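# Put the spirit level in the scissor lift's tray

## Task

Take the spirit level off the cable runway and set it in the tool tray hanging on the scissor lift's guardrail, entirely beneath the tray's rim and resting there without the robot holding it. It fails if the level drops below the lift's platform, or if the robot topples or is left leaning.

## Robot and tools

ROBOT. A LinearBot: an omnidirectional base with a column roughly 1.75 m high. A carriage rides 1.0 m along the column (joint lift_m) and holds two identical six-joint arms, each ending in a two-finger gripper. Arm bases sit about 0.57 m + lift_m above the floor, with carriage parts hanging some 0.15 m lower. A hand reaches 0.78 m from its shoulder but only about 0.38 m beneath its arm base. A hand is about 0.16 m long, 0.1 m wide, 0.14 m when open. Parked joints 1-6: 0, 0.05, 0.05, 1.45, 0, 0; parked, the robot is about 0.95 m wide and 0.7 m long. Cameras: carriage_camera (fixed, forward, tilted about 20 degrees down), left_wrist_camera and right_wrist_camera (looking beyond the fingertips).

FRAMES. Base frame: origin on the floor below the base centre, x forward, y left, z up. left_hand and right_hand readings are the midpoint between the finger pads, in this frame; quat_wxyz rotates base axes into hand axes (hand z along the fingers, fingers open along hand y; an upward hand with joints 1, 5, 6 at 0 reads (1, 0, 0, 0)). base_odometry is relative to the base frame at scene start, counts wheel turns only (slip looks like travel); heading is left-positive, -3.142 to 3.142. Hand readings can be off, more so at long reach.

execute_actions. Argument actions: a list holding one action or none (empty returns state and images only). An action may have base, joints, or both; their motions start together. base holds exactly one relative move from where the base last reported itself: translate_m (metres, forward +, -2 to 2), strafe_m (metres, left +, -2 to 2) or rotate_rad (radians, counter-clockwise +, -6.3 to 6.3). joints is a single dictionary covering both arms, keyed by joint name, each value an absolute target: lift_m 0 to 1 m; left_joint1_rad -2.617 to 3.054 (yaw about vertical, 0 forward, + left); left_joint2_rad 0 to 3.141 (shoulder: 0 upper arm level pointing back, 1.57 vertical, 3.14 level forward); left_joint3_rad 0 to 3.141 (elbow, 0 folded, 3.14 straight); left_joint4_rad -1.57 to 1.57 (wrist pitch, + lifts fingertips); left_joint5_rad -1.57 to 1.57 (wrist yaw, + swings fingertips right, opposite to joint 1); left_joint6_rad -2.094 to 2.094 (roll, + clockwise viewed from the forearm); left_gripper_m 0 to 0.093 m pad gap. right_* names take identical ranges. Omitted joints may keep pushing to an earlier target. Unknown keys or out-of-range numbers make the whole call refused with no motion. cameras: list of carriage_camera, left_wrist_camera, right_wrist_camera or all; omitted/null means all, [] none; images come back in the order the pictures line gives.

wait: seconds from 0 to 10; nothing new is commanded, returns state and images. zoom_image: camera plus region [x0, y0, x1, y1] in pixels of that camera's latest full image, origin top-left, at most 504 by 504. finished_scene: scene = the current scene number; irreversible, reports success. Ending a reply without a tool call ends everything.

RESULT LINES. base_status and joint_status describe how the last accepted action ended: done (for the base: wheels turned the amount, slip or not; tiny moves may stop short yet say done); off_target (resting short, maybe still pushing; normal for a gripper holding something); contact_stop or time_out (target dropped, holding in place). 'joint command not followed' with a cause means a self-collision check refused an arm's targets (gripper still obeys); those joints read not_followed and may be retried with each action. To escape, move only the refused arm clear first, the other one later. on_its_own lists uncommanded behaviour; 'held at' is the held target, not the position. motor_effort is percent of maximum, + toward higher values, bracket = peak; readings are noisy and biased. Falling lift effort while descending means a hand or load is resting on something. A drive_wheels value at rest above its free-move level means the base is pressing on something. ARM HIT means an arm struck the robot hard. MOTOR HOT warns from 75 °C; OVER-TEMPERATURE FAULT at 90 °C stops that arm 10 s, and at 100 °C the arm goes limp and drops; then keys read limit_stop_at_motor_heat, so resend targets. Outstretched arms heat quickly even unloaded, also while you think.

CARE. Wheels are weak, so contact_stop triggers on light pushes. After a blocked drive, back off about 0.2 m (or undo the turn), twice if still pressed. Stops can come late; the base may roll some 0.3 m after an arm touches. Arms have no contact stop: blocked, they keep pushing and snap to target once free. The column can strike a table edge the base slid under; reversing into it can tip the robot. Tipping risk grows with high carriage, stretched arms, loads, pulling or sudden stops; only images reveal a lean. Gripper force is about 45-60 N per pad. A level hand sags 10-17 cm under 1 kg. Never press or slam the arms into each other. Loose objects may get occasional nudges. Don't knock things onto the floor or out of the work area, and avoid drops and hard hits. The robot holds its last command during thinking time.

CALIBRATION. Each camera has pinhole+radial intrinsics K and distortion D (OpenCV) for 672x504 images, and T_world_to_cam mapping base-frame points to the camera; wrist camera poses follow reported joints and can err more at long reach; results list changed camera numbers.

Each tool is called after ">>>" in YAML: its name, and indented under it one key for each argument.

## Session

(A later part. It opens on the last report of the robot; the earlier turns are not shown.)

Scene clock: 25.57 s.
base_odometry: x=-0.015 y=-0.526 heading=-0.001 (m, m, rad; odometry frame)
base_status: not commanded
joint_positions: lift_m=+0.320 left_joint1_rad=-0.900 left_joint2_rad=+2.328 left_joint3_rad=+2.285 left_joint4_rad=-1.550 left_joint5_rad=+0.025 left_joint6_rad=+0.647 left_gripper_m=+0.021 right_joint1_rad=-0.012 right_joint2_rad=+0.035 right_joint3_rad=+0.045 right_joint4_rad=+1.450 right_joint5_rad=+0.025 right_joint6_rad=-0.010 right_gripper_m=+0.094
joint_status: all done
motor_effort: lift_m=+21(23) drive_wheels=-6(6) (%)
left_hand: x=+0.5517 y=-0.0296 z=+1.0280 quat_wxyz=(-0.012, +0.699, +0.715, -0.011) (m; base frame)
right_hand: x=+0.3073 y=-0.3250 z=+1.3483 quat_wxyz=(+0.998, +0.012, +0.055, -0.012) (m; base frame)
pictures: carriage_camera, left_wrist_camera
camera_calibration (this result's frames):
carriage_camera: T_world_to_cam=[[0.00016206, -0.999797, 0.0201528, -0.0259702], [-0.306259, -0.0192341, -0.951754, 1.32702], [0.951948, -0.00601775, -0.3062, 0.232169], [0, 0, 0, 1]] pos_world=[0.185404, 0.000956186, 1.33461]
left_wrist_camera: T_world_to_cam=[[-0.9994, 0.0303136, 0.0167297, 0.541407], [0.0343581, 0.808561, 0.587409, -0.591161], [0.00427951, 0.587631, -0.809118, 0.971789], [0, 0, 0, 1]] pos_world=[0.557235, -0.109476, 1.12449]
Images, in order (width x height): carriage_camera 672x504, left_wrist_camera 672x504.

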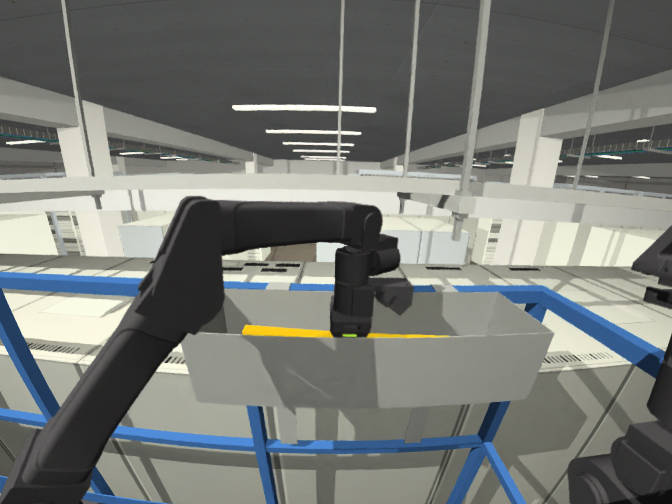

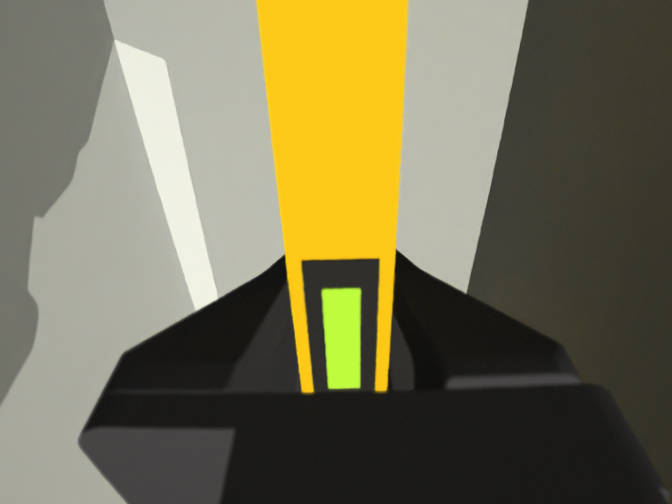

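>>> execute_actions:
  actions:
    - {"joints":{"lift_m":0.302}}
  cameras: []

>>> execute_actions:
  actions:
    - {"joints":{"left_gripper_m":0.045}}
  cameras: []

>>> execute_actions:
  actions:
    - {"joints":{"lift_m":0.48}}

Scene clock: 26.47 s.
base_odometry: x=-0.015 y=-0.526 heading=-0.001 (m, m, rad; odometry frame)
base_status: not commanded
joint_positions: lift_m=+0.302 left_joint1_rad=-0.900 left_joint2_rad=+2.329 left_joint3_rad=+2.285 left_joint4_rad=-1.550 left_joint5_rad=+0.025 left_joint6_rad=+0.646 left_gripper_m=+0.021 right_joint1_rad=-0.012 right_joint2_rad=+0.035 right_joint3_rad=+0.045 right_joint4_rad=+1.450 right_joint5_rad=+0.025 right_joint6_rad=-0.010 right_gripper_m=+0.094
joint_status: all done
motor_effort: lift_m=+22(22) drive_wheels=+9(10) (%)
left_hand: x=+0.5518 y=-0.0295 z=+1.0094 quat_wxyz=(-0.013, +0.698, +0.716, -0.011) (m; base frame)
right_hand: x=+0.3072 y=-0.3250 z=+1.3302 quat_wxyz=(+0.998, +0.012, +0.055, -0.012) (m; base frame)
pictures: none
No camera images: the call's "cameras" was empty. Leave "cameras" out to get every camera's image.

Scene clock: 27.03 s.
base_odometry: x=-0.015 y=-0.526 heading=-0.001 (m, m, rad; odometry frame)
base_status: not commanded
joint_positions: lift_m=+0.302 left_joint1_rad=-0.900 left_joint2_rad=+2.329 left_joint3_rad=+2.285 left_joint4_rad=-1.550 left_joint5_rad=+0.025 left_joint6_rad=+0.646 left_gripper_m=+0.045 right_joint1_rad=-0.012 right_joint2_rad=+0.035 right_joint3_rad=+0.045 right_joint4_rad=+1.450 right_joint5_rad=+0.025 right_joint6_rad=-0.010 right_gripper_m=+0.094
joint_status: all done
motor_effort: lift_m=+22(22) drive_wheels=+8(9) (%)
left_hand: x=+0.5518 y=-0.0295 z=+1.0094 quat_wxyz=(-0.013, +0.698, +0.716, -0.011) (m; base frame)
right_hand: x=+0.3072 y=-0.3250 z=+1.3302 quat_wxyz=(+0.998, +0.012, +0.055, -0.012) (m; base frame)
pictures: none
No camera images: the call's "cameras" was empty. Leave "cameras" out to get every camera's image.

Scene clock: 28.27 s.
base_odometry: x=-0.015 y=-0.526 heading=-0.001 (m, m, rad; odometry frame)
base_status: not commanded
joint_positions: lift_m=+0.480 left_joint1_rad=-0.900 left_joint2_rad=+2.312 left_joint3_rad=+2.285 left_joint4_rad=-1.550 left_joint5_rad=+0.027 left_joint6_rad=+0.646 left_gripper_m=+0.045 right_joint1_rad=-0.012 right_joint2_rad=+0.035 right_joint3_rad=+0.045 right_joint4_rad=+1.450 right_joint5_rad=+0.025 right_joint6_rad=-0.010 right_gripper_m=+0.094
joint_status: all done
motor_effort: lift_m=+22(31) drive_wheels=+8(9) (%)
left_hand: x=+0.5514 y=-0.0297 z=+1.1946 quat_wxyz=(-0.005, +0.698, +0.715, -0.013) (m; base frame)
right_hand: x=+0.3073 y=-0.3250 z=+1.5081 quat_wxyz=(+0.998, +0.012, +0.055, -0.012) (m; base frame)
pictures: carriage_camera, left_wrist_camera, right_wrist_camera
camera_calibration (this result's frames):
carriage_camera: T_world_to_cam=[[0.00016206, -0.999797, 0.0201528, -0.0291917], [-0.306259, -0.0192341, -0.951754, 1.47916], [0.951948, -0.00601775, -0.3062, 0.281116], [0, 0, 0, 1]] pos_world=[0.185404, 0.000956186, 1.49446]
left_wrist_camera: T_world_to_cam=[[-0.999515, 0.0300731, 0.00810745, 0.548674], [0.0292416, 0.816391, 0.576759, -0.673146], [0.0107261, 0.576716, -0.816874, 1.1121], [0, 0, 0, 1]] pos_world=[0.556164, -0.108313, 1.29224]
right_wrist_camera: T_world_to_cam=[[0.00712293, -0.99977, -0.0202508, -0.293898], [0.763351, 0.0185179, -0.645718, 0.751278], [0.645944, -0.0108591, 0.763307, -1.22517], [0, 0, 0, 1]] pos_world=[0.219997, -0.321047, 1.41434]
Images, in order (width x height): carriage_camera 672x504, left_wrist_camera 672x504, right_wrist_camera 672x504.

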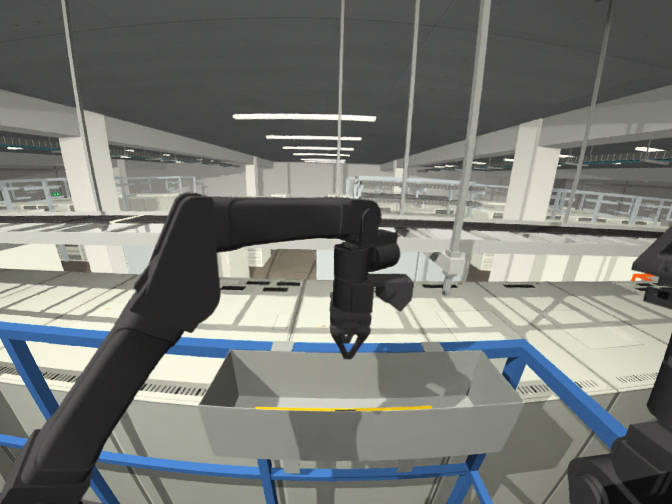

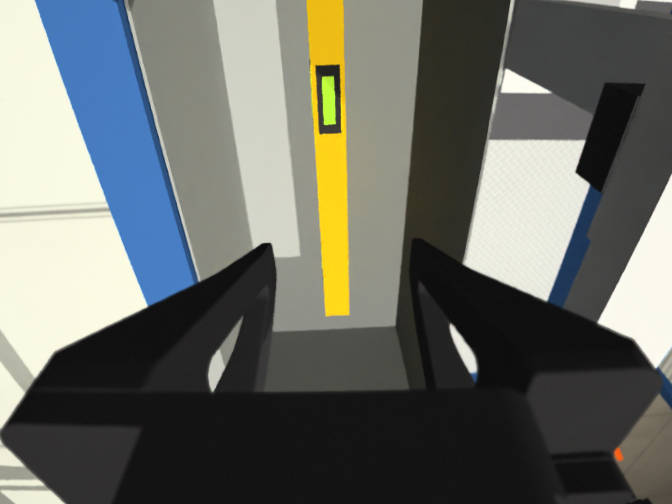

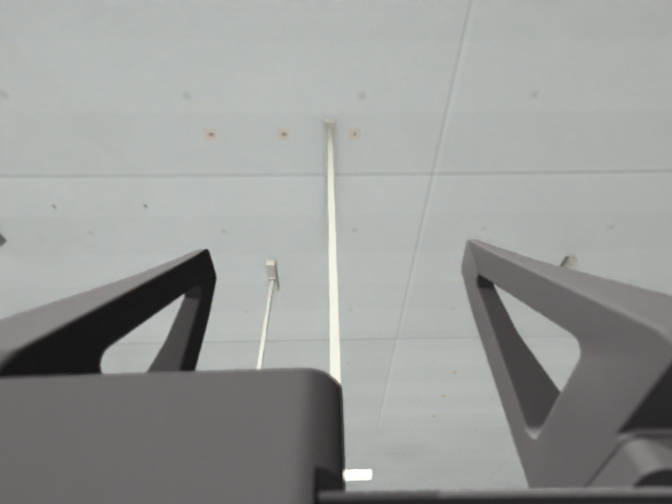

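>>> finished_scene:
  scene: 1

The scene is finished: the task was done.


## Next scene

The same job, from a new start.

>>> execute_actions:
  actions: []

Scene clock: 0.00 s.
base_odometry: x=+0.000 y=+0.000 heading=+0.000 (m, m, rad; odometry frame)
base_status: not commanded
joint_positions: lift_m=+0.298 left_joint1_rad=+0.019 left_joint2_rad=+0.077 left_joint3_rad=+0.065 left_joint4_rad=+1.481 left_joint5_rad=-0.058 left_joint6_rad=+0.026 left_gripper_m=+0.095 right_joint1_rad=-0.015 right_joint2_rad=+0.049 right_joint3_rad=+0.061 right_joint4_rad=+1.437 right_joint5_rad=-0.019 right_joint6_rad=+0.044 right_gripper_m=+0.094
joint_status: not commanded
motor_effort: lift_m=+22 drive_wheels=+5 (%)
left_hand: x=+0.3069 y=+0.3309 z=+1.3319 quat_wxyz=(+0.998, -0.029, +0.051, +0.024) (m; base frame)
right_hand: x=+0.3099 y=-0.3176 z=+1.3302 quat_wxyz=(+0.998, -0.008, +0.061, +0.015) (m; base frame)
pictures: carriage_camera, left_wrist_camera, right_wrist_camera
camera_calibration (this result's frames):
carriage_camera: T_world_to_cam=[[0.00016206, -0.999797, 0.0201528, -0.0255244], [-0.306259, -0.0192341, -0.951754, 1.30597], [0.951948, -0.00601775, -0.3062, 0.225395], [0, 0, 0, 1]] pos_world=[0.185404, 0.000956186, 1.31249]
left_wrist_camera: T_world_to_cam=[[0.105403, -0.992282, 0.065321, 0.215322], [0.743064, 0.0349359, -0.668308, 0.658221], [0.660868, 0.118979, 0.741011, -1.1041], [0, 0, 0, 1]] pos_world=[0.217871, 0.32203, 1.24398]
right_wrist_camera: T_world_to_cam=[[0.0628937, -0.997882, 0.0165964, -0.355782], [0.754878, 0.0366869, -0.654838, 0.654746], [0.652842, 0.0537135, 0.755587, -1.06231], [0, 0, 0, 1]] pos_world=[0.221642, -0.321989, 1.23732]
Images, in order (width x height): carriage_camera 672x504, left_wrist_camera 672x504, right_wrist_camera 672x504.

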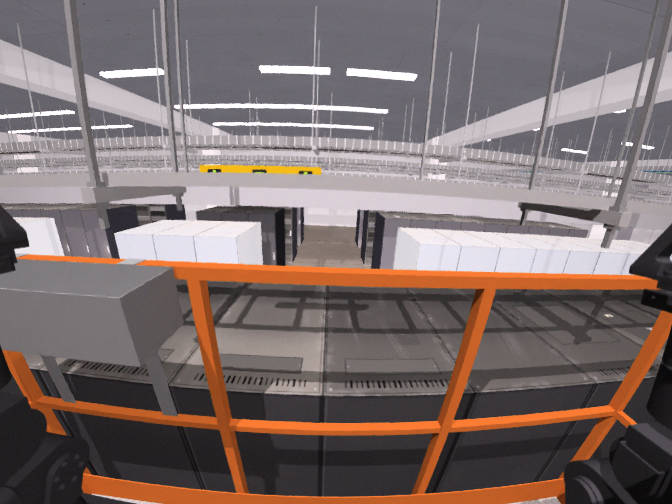

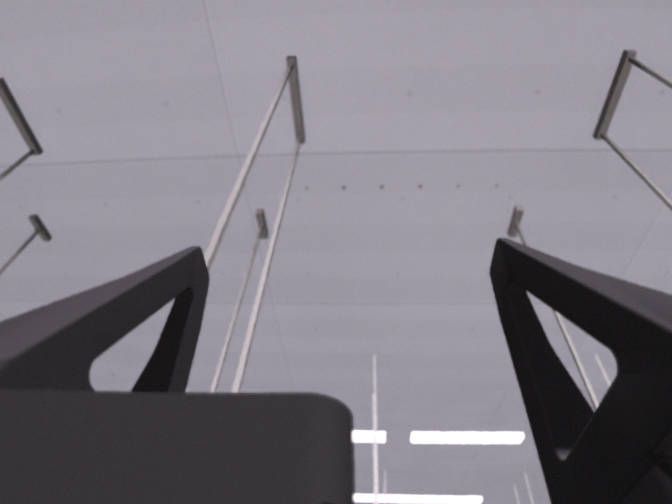

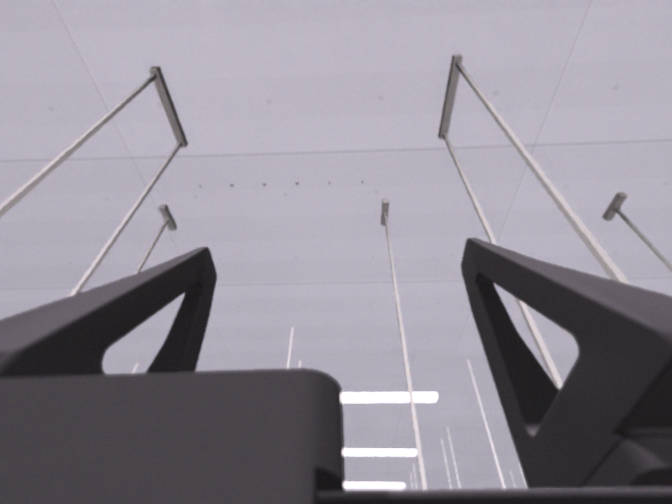

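>>> execute_actions:
  actions:
    - {"base":{"strafe_m":-0.07},"joints":{"lift_m":0.8,"left_joint1_rad":0,"left_joint2_rad":2.3,"left_joint3_rad":2.3,"left_joint4_rad":-1.55,"left_joint5_rad":0,"left_joint6_rad":1.57}}
  cameras: []

>>> execute_actions:
  actions:
    - {"base":{"translate_m":0.22}}
  cameras: ["carriage_camera","left_wrist_camera"]

Scene clock: 2.87 s.
base_odometry: x=+0.000 y=-0.070 heading=+0.000 (m, m, rad; odometry frame)
base_status: done
joint_positions: lift_m=+0.800 left_joint1_rad=+0.006 left_joint2_rad=+2.304 left_joint3_rad=+2.285 left_joint4_rad=-1.545 left_joint5_rad=-0.004 left_joint6_rad=+1.559 left_gripper_m=+0.095 right_joint1_rad=-0.015 right_joint2_rad=+0.049 right_joint3_rad=+0.061 right_joint4_rad=+1.437 right_joint5_rad=-0.019 right_joint6_rad=+0.044 right_gripper_m=+0.094
joint_status: all done
motor_effort: lift_m=+23(29) drive_wheels=+12(39) (%)
left_hand: x=+0.7239 y=+0.3239 z=+1.5177 quat_wxyz=(+0.001, +0.701, +0.713, +0.004) (m; base frame)
right_hand: x=+0.3099 y=-0.3177 z=+1.8321 quat_wxyz=(+0.998, -0.008, +0.061, +0.015) (m; base frame)
pictures: none
No camera images: the call's "cameras" was empty. Leave "cameras" out to get every camera's image.

Scene clock: 5.03 s.
base_odometry: x=+0.220 y=-0.070 heading=-0.001 (m, m, rad; odometry frame)
base_status: done
joint_positions: lift_m=+0.800 left_joint1_rad=+0.005 left_joint2_rad=+2.304 left_joint3_rad=+2.285 left_joint4_rad=-1.547 left_joint5_rad=-0.004 left_joint6_rad=+1.559 left_gripper_m=+0.095 right_joint1_rad=-0.015 right_joint2_rad=+0.049 right_joint3_rad=+0.061 right_joint4_rad=+1.437 right_joint5_rad=-0.019 right_joint6_rad=+0.044 right_gripper_m=+0.094
joint_status: not commanded
motor_effort: lift_m=+24(23) drive_wheels=-11(48) (%)
left_hand: x=+0.7235 y=+0.3236 z=+1.5177 quat_wxyz=(+0.000, +0.701, +0.713, +0.003) (m; base frame)
right_hand: x=+0.3100 y=-0.3177 z=+1.8321 quat_wxyz=(+0.998, -0.008, +0.061, +0.015) (m; base frame)
pictures: carriage_camera, left_wrist_camera
camera_calibration (this result's frames):
carriage_camera: T_world_to_cam=[[0.00016206, -0.999797, 0.0201528, -0.0356403], [-0.306259, -0.0192341, -0.951754, 1.78371], [0.951948, -0.00601775, -0.3062, 0.379095], [0, 0, 0, 1]] pos_world=[0.185404, 0.000956186, 1.81445]
left_wrist_camera: T_world_to_cam=[[-0.999088, 0.0375161, -0.0203852, 0.747973], [0.0182335, 0.806605, 0.59081, -1.16311], [0.0386077, 0.5899, -0.806553, 1.13031], [0, 0, 0, 1]] pos_world=[0.72486, 0.243334, 1.61408]
Images, in order (width x height): carriage_camera 672x504, left_wrist_camera 672x504.

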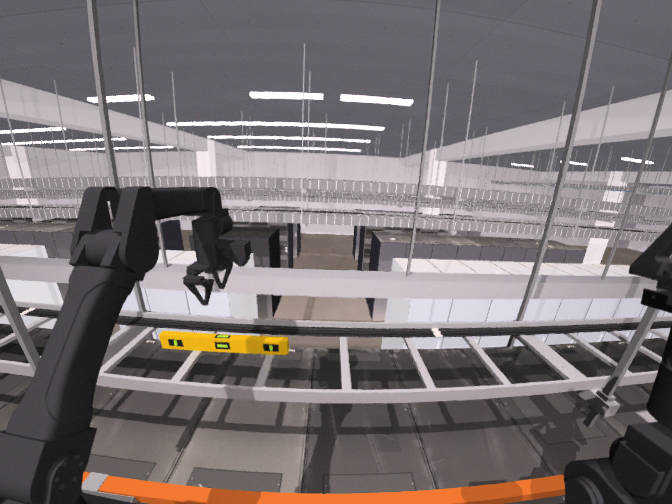

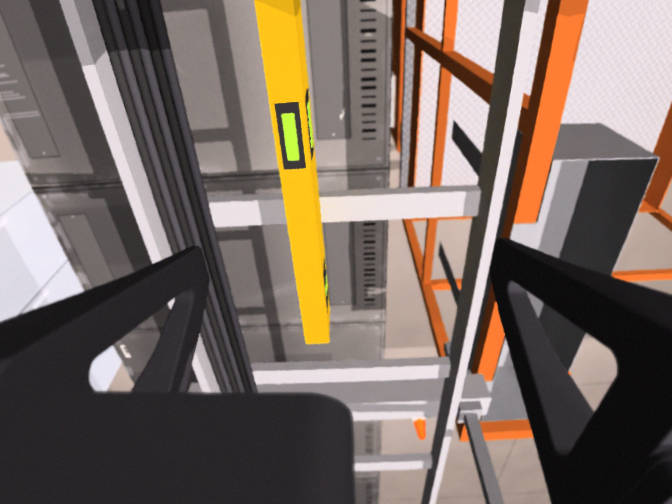

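>>> execute_actions:
  actions:
    - {"base":{"translate_m":0.042},"joints":{"lift_m":0.69,"left_joint6_rad":1.52,"left_gripper_m":0.075}}
  cameras: ["carriage_camera","left_wrist_camera"]

Scene clock: 6.37 s.
base_odometry: x=+0.262 y=-0.070 heading=-0.002 (m, m, rad; odometry frame)
base_status: done
joint_positions: lift_m=+0.690 left_joint1_rad=+0.005 left_joint2_rad=+2.314 left_joint3_rad=+2.286 left_joint4_rad=-1.548 left_joint5_rad=-0.004 left_joint6_rad=+1.527 left_gripper_m=+0.075 right_joint1_rad=-0.015 right_joint2_rad=+0.049 right_joint3_rad=+0.061 right_joint4_rad=+1.437 right_joint5_rad=-0.019 right_joint6_rad=+0.044 right_gripper_m=+0.094
joint_status: all done
motor_effort: lift_m=+22(22) drive_wheels=+11(60) (%)
left_hand: x=+0.7236 y=+0.3234 z=+1.4039 quat_wxyz=(-0.003, +0.690, +0.724, -0.001) (m; base frame)
right_hand: x=+0.3101 y=-0.3177 z=+1.7223 quat_wxyz=(+0.998, -0.008, +0.061, +0.015) (m; base frame)
pictures: carriage_camera, left_wrist_camera
camera_calibration (this result's frames):
carriage_camera: T_world_to_cam=[[0.00016206, -0.999797, 0.0201528, -0.0334269], [-0.306259, -0.0192341, -0.951754, 1.67917], [0.951948, -0.00601775, -0.3062, 0.345465], [0, 0, 0, 1]] pos_world=[0.185404, 0.000956186, 1.70462]
left_wrist_camera: T_world_to_cam=[[-0.999931, 0.00509084, -0.0106257, 0.743102], [-0.00216022, 0.807335, 0.590089, -1.08022], [0.0115825, 0.590071, -0.807268, 1.05909], [0, 0, 0, 1]] pos_world=[0.72845, 0.24338, 1.50029]
Images, in order (width x height): carriage_camera 672x504, left_wrist_camera 672x504.

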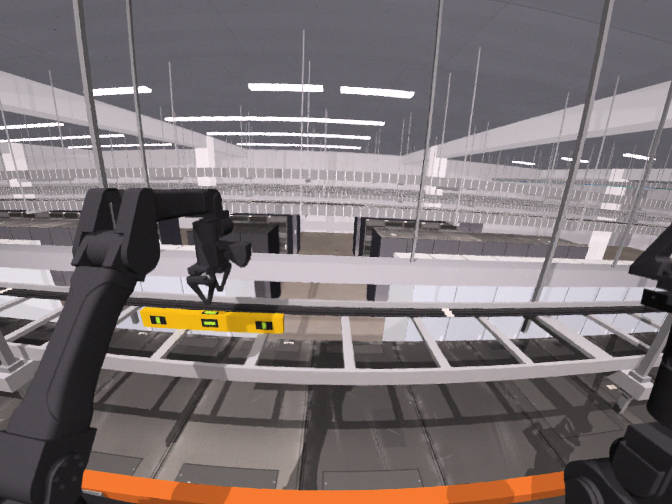

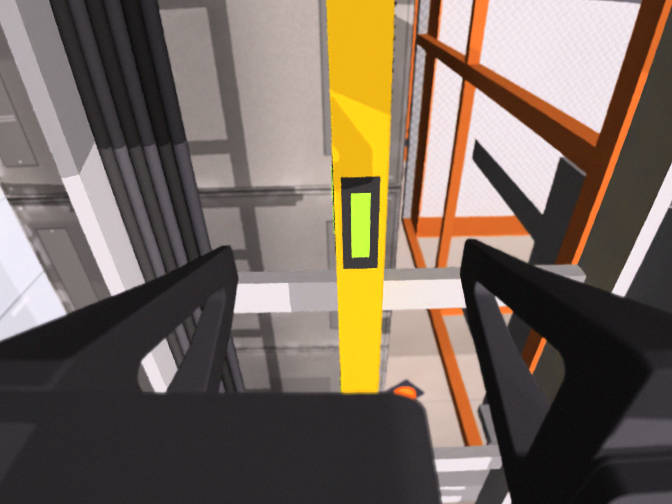

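>>> execute_actions:
  actions:
    - {"joints":{"lift_m":0.605}}
  cameras: []

>>> execute_actions:
  actions:
    - {"joints":{"left_gripper_m":0}}
  cameras: ["carriage_camera","left_wrist_camera"]

Scene clock: 7.43 s.
base_odometry: x=+0.262 y=-0.070 heading=-0.002 (m, m, rad; odometry frame)
base_status: not commanded
joint_positions: lift_m=+0.605 left_joint1_rad=+0.005 left_joint2_rad=+2.311 left_joint3_rad=+2.286 left_joint4_rad=-1.549 left_joint5_rad=-0.004 left_joint6_rad=+1.527 left_gripper_m=+0.075 right_joint1_rad=-0.015 right_joint2_rad=+0.049 right_joint3_rad=+0.061 right_joint4_rad=+1.437 right_joint5_rad=-0.019 right_joint6_rad=+0.044 right_gripper_m=+0.094
joint_status: all done
motor_effort: lift_m=+22(21) drive_wheels=+9(10) (%)
left_hand: x=+0.7233 y=+0.3234 z=+1.3203 quat_wxyz=(-0.002, +0.690, +0.724, +0.000) (m; base frame)
right_hand: x=+0.3100 y=-0.3177 z=+1.6373 quat_wxyz=(+0.998, -0.008, +0.061, +0.015) (m; base frame)
pictures: none
No camera images: the call's "cameras" was empty. Leave "cameras" out to get every camera's image.

Scene clock: 8.10 s.
base_odometry: x=+0.262 y=-0.070 heading=-0.002 (m, m, rad; odometry frame)
base_status: not commanded
joint_positions: lift_m=+0.605 left_joint1_rad=+0.005 left_joint2_rad=+2.311 left_joint3_rad=+2.286 left_joint4_rad=-1.552 left_joint5_rad=-0.003 left_joint6_rad=+1.527 left_gripper_m=+0.021 right_joint1_rad=-0.015 right_joint2_rad=+0.049 right_joint3_rad=+0.061 right_joint4_rad=+1.437 right_joint5_rad=-0.019 right_joint6_rad=+0.044 right_gripper_m=+0.094
joint_status: left_gripper_m off_target (ended at +0.021, target +0.000)
motor_effort: lift_m=+21(22) drive_wheels=+9(10) (%)
left_hand: x=+0.7225 y=+0.3234 z=+1.3203 quat_wxyz=(-0.003, +0.690, +0.724, -0.001) (m; base frame)
right_hand: x=+0.3100 y=-0.3177 z=+1.6373 quat_wxyz=(+0.998, -0.008, +0.061, +0.015) (m; base frame)
pictures: carriage_camera, left_wrist_camera
camera_calibration (this result's frames):
carriage_camera: T_world_to_cam=[[0.00016206, -0.999797, 0.0201528, -0.0317143], [-0.306259, -0.0192341, -0.951754, 1.59829], [0.951948, -0.00601775, -0.3062, 0.319444], [0, 0, 0, 1]] pos_world=[0.185404, 0.000956186, 1.61963]
left_wrist_camera: T_world_to_cam=[[-0.999938, 0.00508464, -0.00986672, 0.740181], [-0.00171313, 0.807563, 0.589779, -1.03087], [0.0109668, 0.58976, -0.807504, 0.992575], [0, 0, 0, 1]] pos_world=[0.727484, 0.243346, 1.4168]
Images, in order (width x height): carriage_camera 672x504, left_wrist_camera 672x504.

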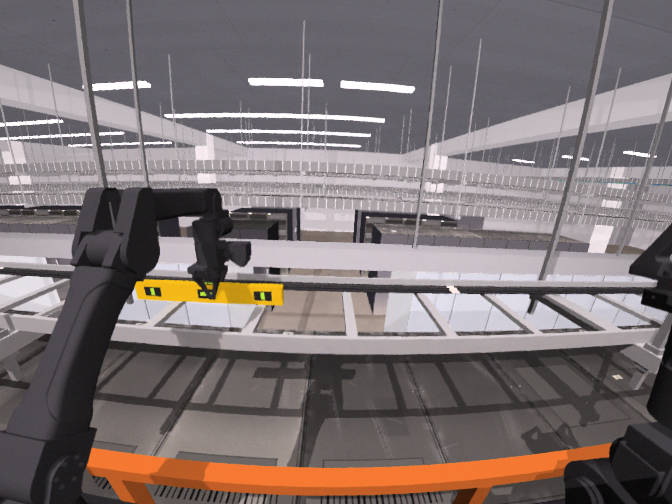

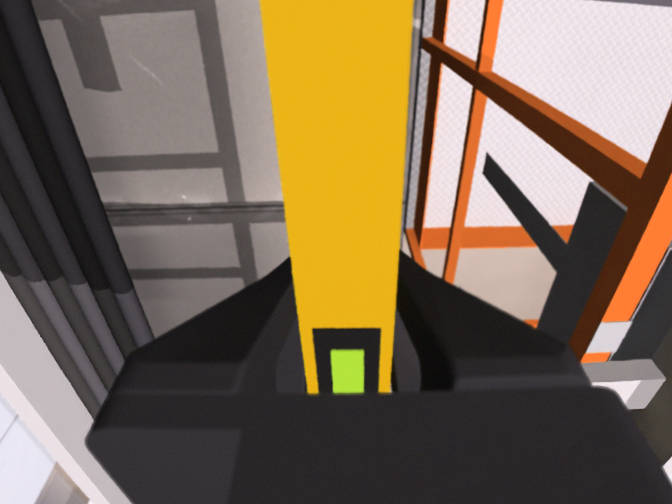

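>>> execute_actions:
  actions:
    - {"joints":{"lift_m":0.72}}
  cameras: []

>>> execute_actions:
  actions:
    - {"base":{"translate_m":-0.35}}
  cameras: ["carriage_camera"]

>>> execute_actions:
  actions:
    - {"base":{"strafe_m":0.42},"joints":{"lift_m":0.5,"left_joint6_rad":1.54}}
  cameras: ["carriage_camera","left_wrist_camera"]

Scene clock: 9.43 s.
base_odometry: x=+0.262 y=-0.070 heading=-0.002 (m, m, rad; odometry frame)
base_status: not commanded
joint_positions: lift_m=+0.720 left_joint1_rad=+0.005 left_joint2_rad=+2.323 left_joint3_rad=+2.286 left_joint4_rad=-1.550 left_joint5_rad=-0.001 left_joint6_rad=+1.527 left_gripper_m=+0.021 right_joint1_rad=-0.015 right_joint2_rad=+0.049 right_joint3_rad=+0.061 right_joint4_rad=+1.437 right_joint5_rad=-0.019 right_joint6_rad=+0.044 right_gripper_m=+0.094
joint_status: all done
motor_effort: lift_m=+23(27) drive_wheels=+9(10) (%)
left_hand: x=+0.7230 y=+0.3230 z=+1.4299 quat_wxyz=(-0.006, +0.689, +0.724, -0.005) (m; base frame)
right_hand: x=+0.3100 y=-0.3177 z=+1.7520 quat_wxyz=(+0.998, -0.008, +0.061, +0.015) (m; base frame)
pictures: none
No camera images: the call's "cameras" was empty. Leave "cameras" out to get every camera's image.

Scene clock: 12.20 s.
base_odometry: x=-0.088 y=-0.070 heading=-0.002 (m, m, rad; odometry frame)
base_status: done
joint_positions: lift_m=+0.720 left_joint1_rad=+0.004 left_joint2_rad=+2.323 left_joint3_rad=+2.286 left_joint4_rad=-1.551 left_joint5_rad=+0.000 left_joint6_rad=+1.527 left_gripper_m=+0.021 right_joint1_rad=-0.015 right_joint2_rad=+0.049 right_joint3_rad=+0.061 right_joint4_rad=+1.438 right_joint5_rad=-0.019 right_joint6_rad=+0.044 right_gripper_m=+0.094
joint_status: not commanded
motor_effort: lift_m=+24(24) drive_wheels=-9(59) (%)
left_hand: x=+0.7228 y=+0.3223 z=+1.4299 quat_wxyz=(-0.006, +0.690, +0.724, -0.006) (m; base frame)
right_hand: x=+0.3097 y=-0.3177 z=+1.7521 quat_wxyz=(+0.998, -0.008, +0.060, +0.015) (m; base frame)
pictures: carriage_camera
camera_calibration (this result's frames):
carriage_camera: T_world_to_cam=[[0.00016206, -0.999797, 0.0201528, -0.0340263], [-0.306259, -0.0192341, -0.951754, 1.70748], [0.951948, -0.00601775, -0.3062, 0.354573], [0, 0, 0, 1]] pos_world=[0.185404, 0.000956186, 1.73436]
Images, in order (width x height): carriage_camera 672x504.

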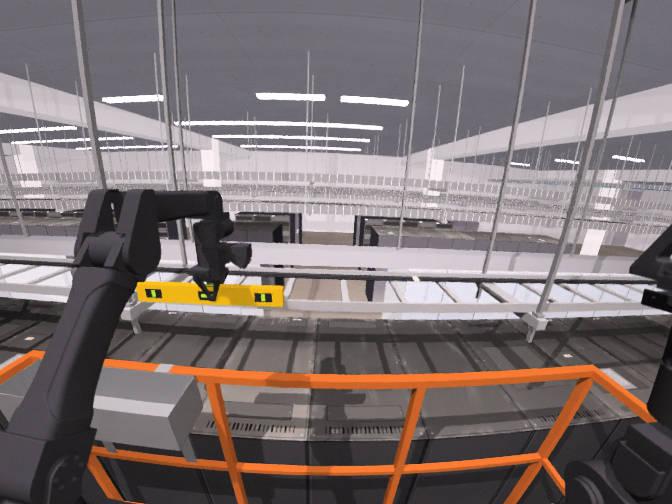

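Scene clock: 15.20 s.
base_odometry: x=-0.087 y=+0.350 heading=-0.002 (m, m, rad; odometry frame)
base_status: done
joint_positions: lift_m=+0.500 left_joint1_rad=+0.002 left_joint2_rad=+2.322 left_joint3_rad=+2.286 left_joint4_rad=-1.550 left_joint5_rad=+0.002 left_joint6_rad=+1.536 left_gripper_m=+0.021 right_joint1_rad=-0.015 right_joint2_rad=+0.049 right_joint3_rad=+0.061 right_joint4_rad=+1.438 right_joint5_rad=-0.019 right_joint6_rad=+0.044 right_gripper_m=+0.094
joint_status: all done
motor_effort: lift_m=+21(23) drive_wheels=-5(43) (%)
left_hand: x=+0.7231 y=+0.3211 z=+1.2104 quat_wxyz=(-0.005, +0.694, +0.720, -0.006) (m; base frame)
right_hand: x=+0.3097 y=-0.3177 z=+1.5323 quat_wxyz=(+0.998, -0.008, +0.060, +0.015) (m; base frame)
pictures: carriage_camera, left_wrist_camera
camera_calibration (this result's frames):
carriage_camera: T_world_to_cam=[[0.00016206, -0.999797, 0.0201528, -0.0295969], [-0.306259, -0.0192341, -0.951754, 1.49829], [0.951948, -0.00601775, -0.3062, 0.287272], [0, 0, 0, 1]] pos_world=[0.185404, 0.000956186, 1.51457]
left_wrist_camera: T_world_to_cam=[[-0.999852, 0.0172032, -0.000787209, 0.724742], [0.013488, 0.810707, 0.585297, -0.970784], [0.0107072, 0.585199, -0.810819, 0.910812], [0, 0, 0, 1]] pos_world=[0.727976, 0.241548, 1.30727]
Images, in order (width x height): carriage_camera 672x504, left_wrist_camera 672x504.

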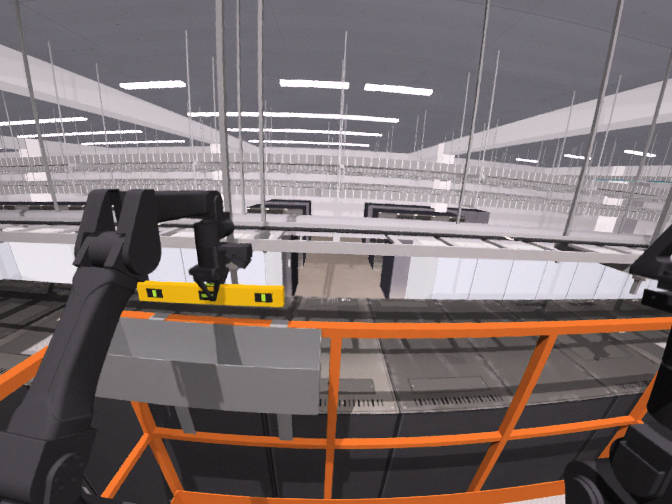

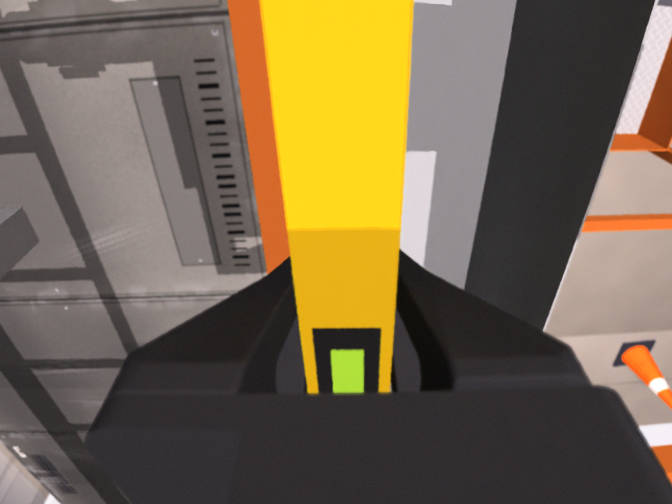

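>>> execute_actions:
  actions:
    - {"base":{"translate_m":-0.065}}
  cameras: []

>>> execute_actions:
  actions:
    - {"joints":{"lift_m":0.44}}
  cameras: ["carriage_camera","left_wrist_camera"]

Scene clock: 18.43 s.
base_odometry: x=-0.149 y=+0.351 heading=-0.001 (m, m, rad; odometry frame)
base_status: translate_m time_out (by the wheels' count: -0.062 of -0.065)
joint_positions: lift_m=+0.500 left_joint1_rad=+0.001 left_joint2_rad=+2.320 left_joint3_rad=+2.286 left_joint4_rad=-1.552 left_joint5_rad=+0.002 left_joint6_rad=+1.536 left_gripper_m=+0.021 right_joint1_rad=-0.015 right_joint2_rad=+0.049 right_joint3_rad=+0.061 right_joint4_rad=+1.439 right_joint5_rad=-0.019 right_joint6_rad=+0.044 right_gripper_m=+0.094
joint_status: not commanded
motor_effort: lift_m=+22(22) drive_wheels=+10(120) (%)
left_hand: x=+0.7226 y=+0.3206 z=+1.2112 quat_wxyz=(-0.005, +0.694, +0.720, -0.006) (m; base frame)
right_hand: x=+0.3096 y=-0.3176 z=+1.5323 quat_wxyz=(+0.998, -0.008, +0.060, +0.015) (m; base frame)
pictures: none
No camera images: the call's "cameras" was empty. Leave "cameras" out to get every camera's image.

not run: a stop came earlier in this reply.

Probably against the rear rail.

>>> execute_actions:
  actions:
    - {"base":{"translate_m":0.01},"joints":{"lift_m":0.44}}
  cameras: ["carriage_camera","left_wrist_camera"]

Scene clock: 19.33 s.
base_odometry: x=-0.139 y=+0.350 heading=-0.001 (m, m, rad; odometry frame)
base_status: done
joint_positions: lift_m=+0.440 left_joint1_rad=+0.001 left_joint2_rad=+2.333 left_joint3_rad=+2.286 left_joint4_rad=-1.549 left_joint5_rad=+0.002 left_joint6_rad=+1.536 left_gripper_m=+0.021 right_joint1_rad=-0.015 right_joint2_rad=+0.049 right_joint3_rad=+0.061 right_joint4_rad=+1.436 right_joint5_rad=-0.019 right_joint6_rad=+0.044 right_gripper_m=+0.094
joint_status: all done
motor_effort: lift_m=+22(21) drive_wheels=+2(49) (%)
left_hand: x=+0.7234 y=+0.3206 z=+1.1461 quat_wxyz=(-0.008, +0.694, +0.720, -0.009) (m; base frame)
right_hand: x=+0.3102 y=-0.3176 z=+1.4722 quat_wxyz=(+0.998, -0.008, +0.061, +0.015) (m; base frame)
pictures: carriage_camera, left_wrist_camera
camera_calibration (this result's frames):
carriage_camera: T_world_to_cam=[[0.00016206, -0.999797, 0.0201528, -0.0283884], [-0.306259, -0.0192341, -0.951754, 1.44122], [0.951948, -0.00601775, -0.3062, 0.26891], [0, 0, 0, 1]] pos_world=[0.185404, 0.000956186, 1.4546]
left_wrist_camera: T_world_to_cam=[[-0.999796, 0.0183537, 0.00837378, 0.714031], [0.0197815, 0.810473, 0.585441, -0.937417], [0.00395827, 0.585488, -0.810671, 0.863523], [0, 0, 0, 1]] pos_world=[0.729011, 0.241064, 1.24286]
Images, in order (width x height): carriage_camera 672x504, left_wrist_camera 672x504.

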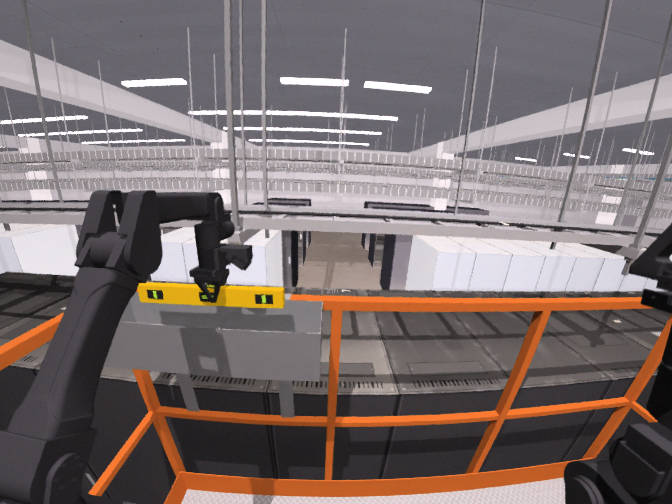

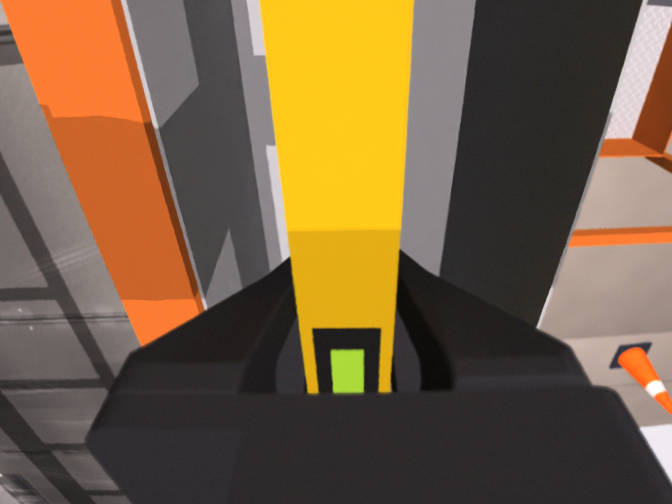

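>>> execute_actions:
  actions:
    - {"joints":{"lift_m":0.35,"left_joint2_rad":2.25,"left_joint3_rad":2.25}}
  cameras: ["carriage_camera","left_wrist_camera"]

Scene clock: 20.43 s.
base_odometry: x=-0.139 y=+0.350 heading=-0.001 (m, m, rad; odometry frame)
base_status: not commanded
joint_positions: lift_m=+0.350 left_joint1_rad=+0.001 left_joint2_rad=+2.273 left_joint3_rad=+2.247 left_joint4_rad=-1.548 left_joint5_rad=+0.002 left_joint6_rad=+1.536 left_gripper_m=+0.021 right_joint1_rad=-0.015 right_joint2_rad=+0.049 right_joint3_rad=+0.061 right_joint4_rad=+1.437 right_joint5_rad=-0.019 right_joint6_rad=+0.044 right_gripper_m=+0.094
joint_status: all done
motor_effort: lift_m=+21(24) drive_wheels=+2(3) (%)
left_hand: x=+0.7159 y=+0.3206 z=+1.0718 quat_wxyz=(+0.000, +0.694, +0.720, -0.002) (m; base frame)
right_hand: x=+0.3101 y=-0.3176 z=+1.3823 quat_wxyz=(+0.998, -0.008, +0.061, +0.015) (m; base frame)
pictures: carriage_camera, left_wrist_camera
camera_calibration (this result's frames):
carriage_camera: T_world_to_cam=[[0.00016206, -0.999797, 0.0201528, -0.0265752], [-0.306259, -0.0192341, -0.951754, 1.35559], [0.951948, -0.00601775, -0.3062, 0.24136], [0, 0, 0, 1]] pos_world=[0.185404, 0.000956186, 1.36463]
left_wrist_camera: T_world_to_cam=[[-0.999742, 0.0183537, -0.0133657, 0.730428], [0.00704777, 0.81046, 0.585751, -0.884978], [0.0215831, 0.585506, -0.810381, 0.790391], [0, 0, 0, 1]] pos_world=[0.719418, 0.241054, 1.16866]
Images, in order (width x height): carriage_camera 672x504, left_wrist_camera 672x504.

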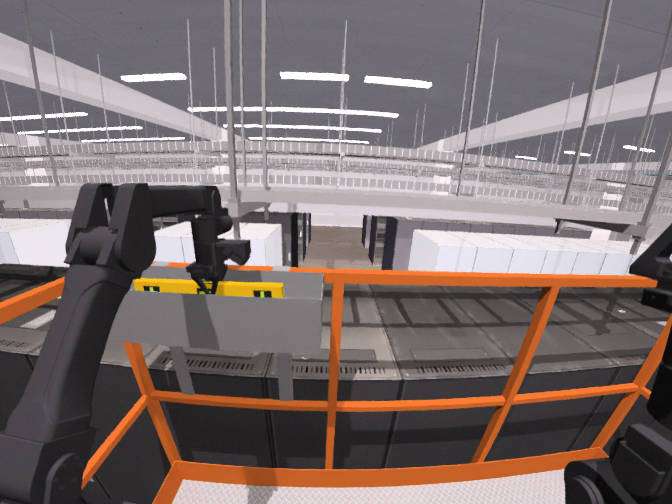

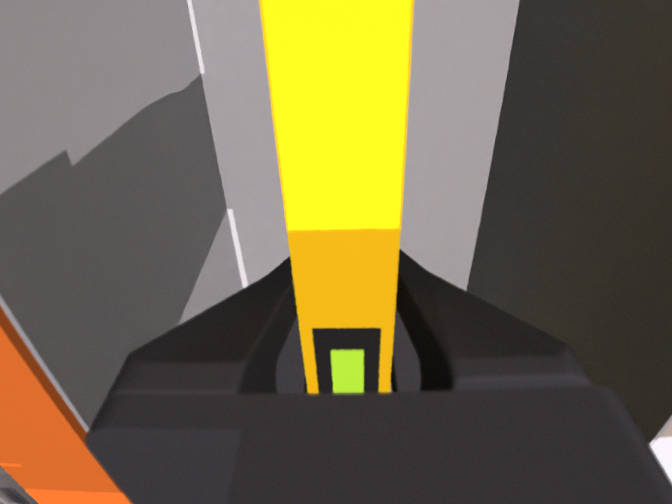

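>>> execute_actions:
  actions:
    - {"joints":{"lift_m":0.292}}
  cameras: ["left_wrist_camera"]

>>> execute_actions:
  actions:
    - {"joints":{"left_gripper_m":0.042}}
  cameras: []

>>> execute_actions:
  actions:
    - {"joints":{"lift_m":0.44}}
  cameras: ["carriage_camera","left_wrist_camera"]

Scene clock: 21.53 s.
base_odometry: x=-0.139 y=+0.350 heading=-0.001 (m, m, rad; odometry frame)
base_status: not commanded
joint_positions: lift_m=+0.292 left_joint1_rad=+0.001 left_joint2_rad=+2.274 left_joint3_rad=+2.247 left_joint4_rad=-1.549 left_joint5_rad=+0.002 left_joint6_rad=+1.536 left_gripper_m=+0.021 right_joint1_rad=-0.015 right_joint2_rad=+0.049 right_joint3_rad=+0.061 right_joint4_rad=+1.437 right_joint5_rad=-0.019 right_joint6_rad=+0.044 right_gripper_m=+0.094
joint_status: all done
motor_effort: lift_m=+21(20) drive_wheels=+2(2) (%)
left_hand: x=+0.7157 y=+0.3206 z=+1.0135 quat_wxyz=(-0.001, +0.694, +0.720, -0.002) (m; base frame)
right_hand: x=+0.3101 y=-0.3176 z=+1.3243 quat_wxyz=(+0.998, -0.008, +0.061, +0.015) (m; base frame)
pictures: left_wrist_camera
camera_calibration (this result's frames):
left_wrist_camera: T_world_to_cam=[[-0.999761, 0.0183537, -0.0118402, 0.727936], [0.00794155, 0.810461, 0.585739, -0.851453], [0.0203465, 0.585505, -0.810413, 0.744068], [0, 0, 0, 1]] pos_world=[0.719385, 0.241054, 1.11035]
Images, in order (width x height): left_wrist_camera 672x504.

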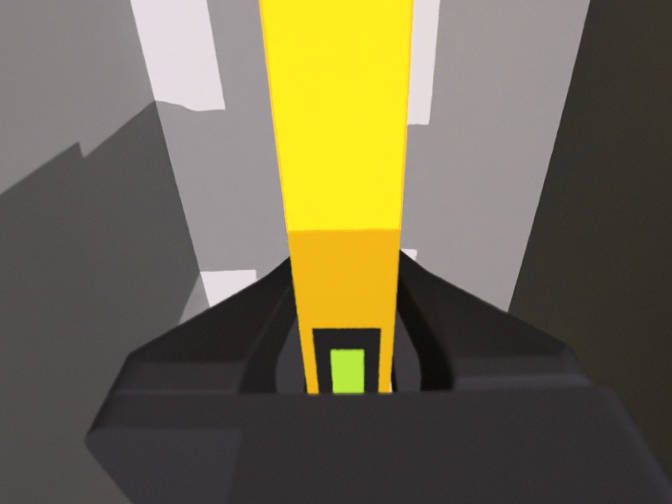

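Scene clock: 22.10 s.
base_odometry: x=-0.139 y=+0.350 heading=-0.001 (m, m, rad; odometry frame)
base_status: not commanded
joint_positions: lift_m=+0.292 left_joint1_rad=+0.001 left_joint2_rad=+2.274 left_joint3_rad=+2.247 left_joint4_rad=-1.551 left_joint5_rad=+0.002 left_joint6_rad=+1.536 left_gripper_m=+0.042 right_joint1_rad=-0.015 right_joint2_rad=+0.049 right_joint3_rad=+0.061 right_joint4_rad=+1.437 right_joint5_rad=-0.019 right_joint6_rad=+0.044 right_gripper_m=+0.094
joint_status: all done
motor_effort: lift_m=+21(22) drive_wheels=+2(2) (%)
left_hand: x=+0.7151 y=+0.3206 z=+1.0135 quat_wxyz=(-0.002, +0.694, +0.720, -0.003) (m; base frame)
right_hand: x=+0.3101 y=-0.3176 z=+1.3243 quat_wxyz=(+0.998, -0.008, +0.061, +0.015) (m; base frame)
pictures: none
No camera images: the call's "cameras" was empty. Leave "cameras" out to get every camera's image.

Scene clock: 23.23 s.
base_odometry: x=-0.139 y=+0.350 heading=-0.001 (m, m, rad; odometry frame)
base_status: not commanded
joint_positions: lift_m=+0.440 left_joint1_rad=+0.001 left_joint2_rad=+2.263 left_joint3_rad=+2.247 left_joint4_rad=-1.552 left_joint5_rad=+0.002 left_joint6_rad=+1.536 left_gripper_m=+0.042 right_joint1_rad=-0.015 right_joint2_rad=+0.049 right_joint3_rad=+0.061 right_joint4_rad=+1.437 right_joint5_rad=-0.019 right_joint6_rad=+0.044 right_gripper_m=+0.094
joint_status: all done
motor_effort: lift_m=+24(31) drive_wheels=+1(2) (%)
left_hand: x=+0.7149 y=+0.3206 z=+1.1655 quat_wxyz=(+0.002, +0.694, +0.720, +0.000) (m; base frame)
right_hand: x=+0.3101 y=-0.3176 z=+1.4721 quat_wxyz=(+0.998, -0.008, +0.061, +0.015) (m; base frame)
pictures: carriage_camera, left_wrist_camera
camera_calibration (this result's frames):
carriage_camera: T_world_to_cam=[[0.00016206, -0.999797, 0.0201528, -0.0283845], [-0.306259, -0.0192341, -0.951754, 1.44104], [0.951948, -0.00601775, -0.3062, 0.268851], [0, 0, 0, 1]] pos_world=[0.185404, 0.000956186, 1.45441]
left_wrist_camera: T_world_to_cam=[[-0.999642, 0.0183476, -0.0194748, 0.73778], [0.00347322, 0.81068, 0.585479, -0.937025], [0.02653, 0.585202, -0.810453, 0.863064], [0, 0, 0, 1]] pos_world=[0.717874, 0.241024, 1.26245]
Images, in order (width x height): carriage_camera 672x504, left_wrist_camera 672x504.

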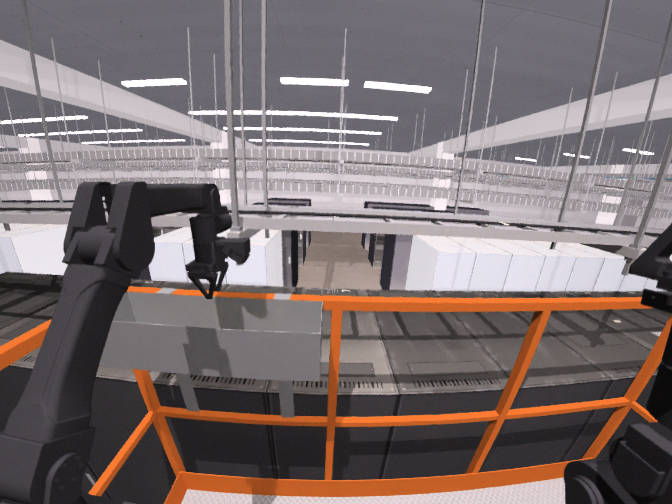

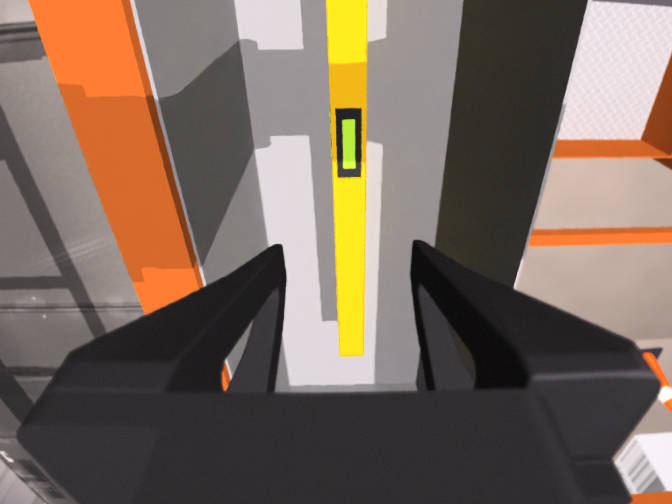

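>>> finished_scene:
  scene: 2

The scene is finished: the task was done.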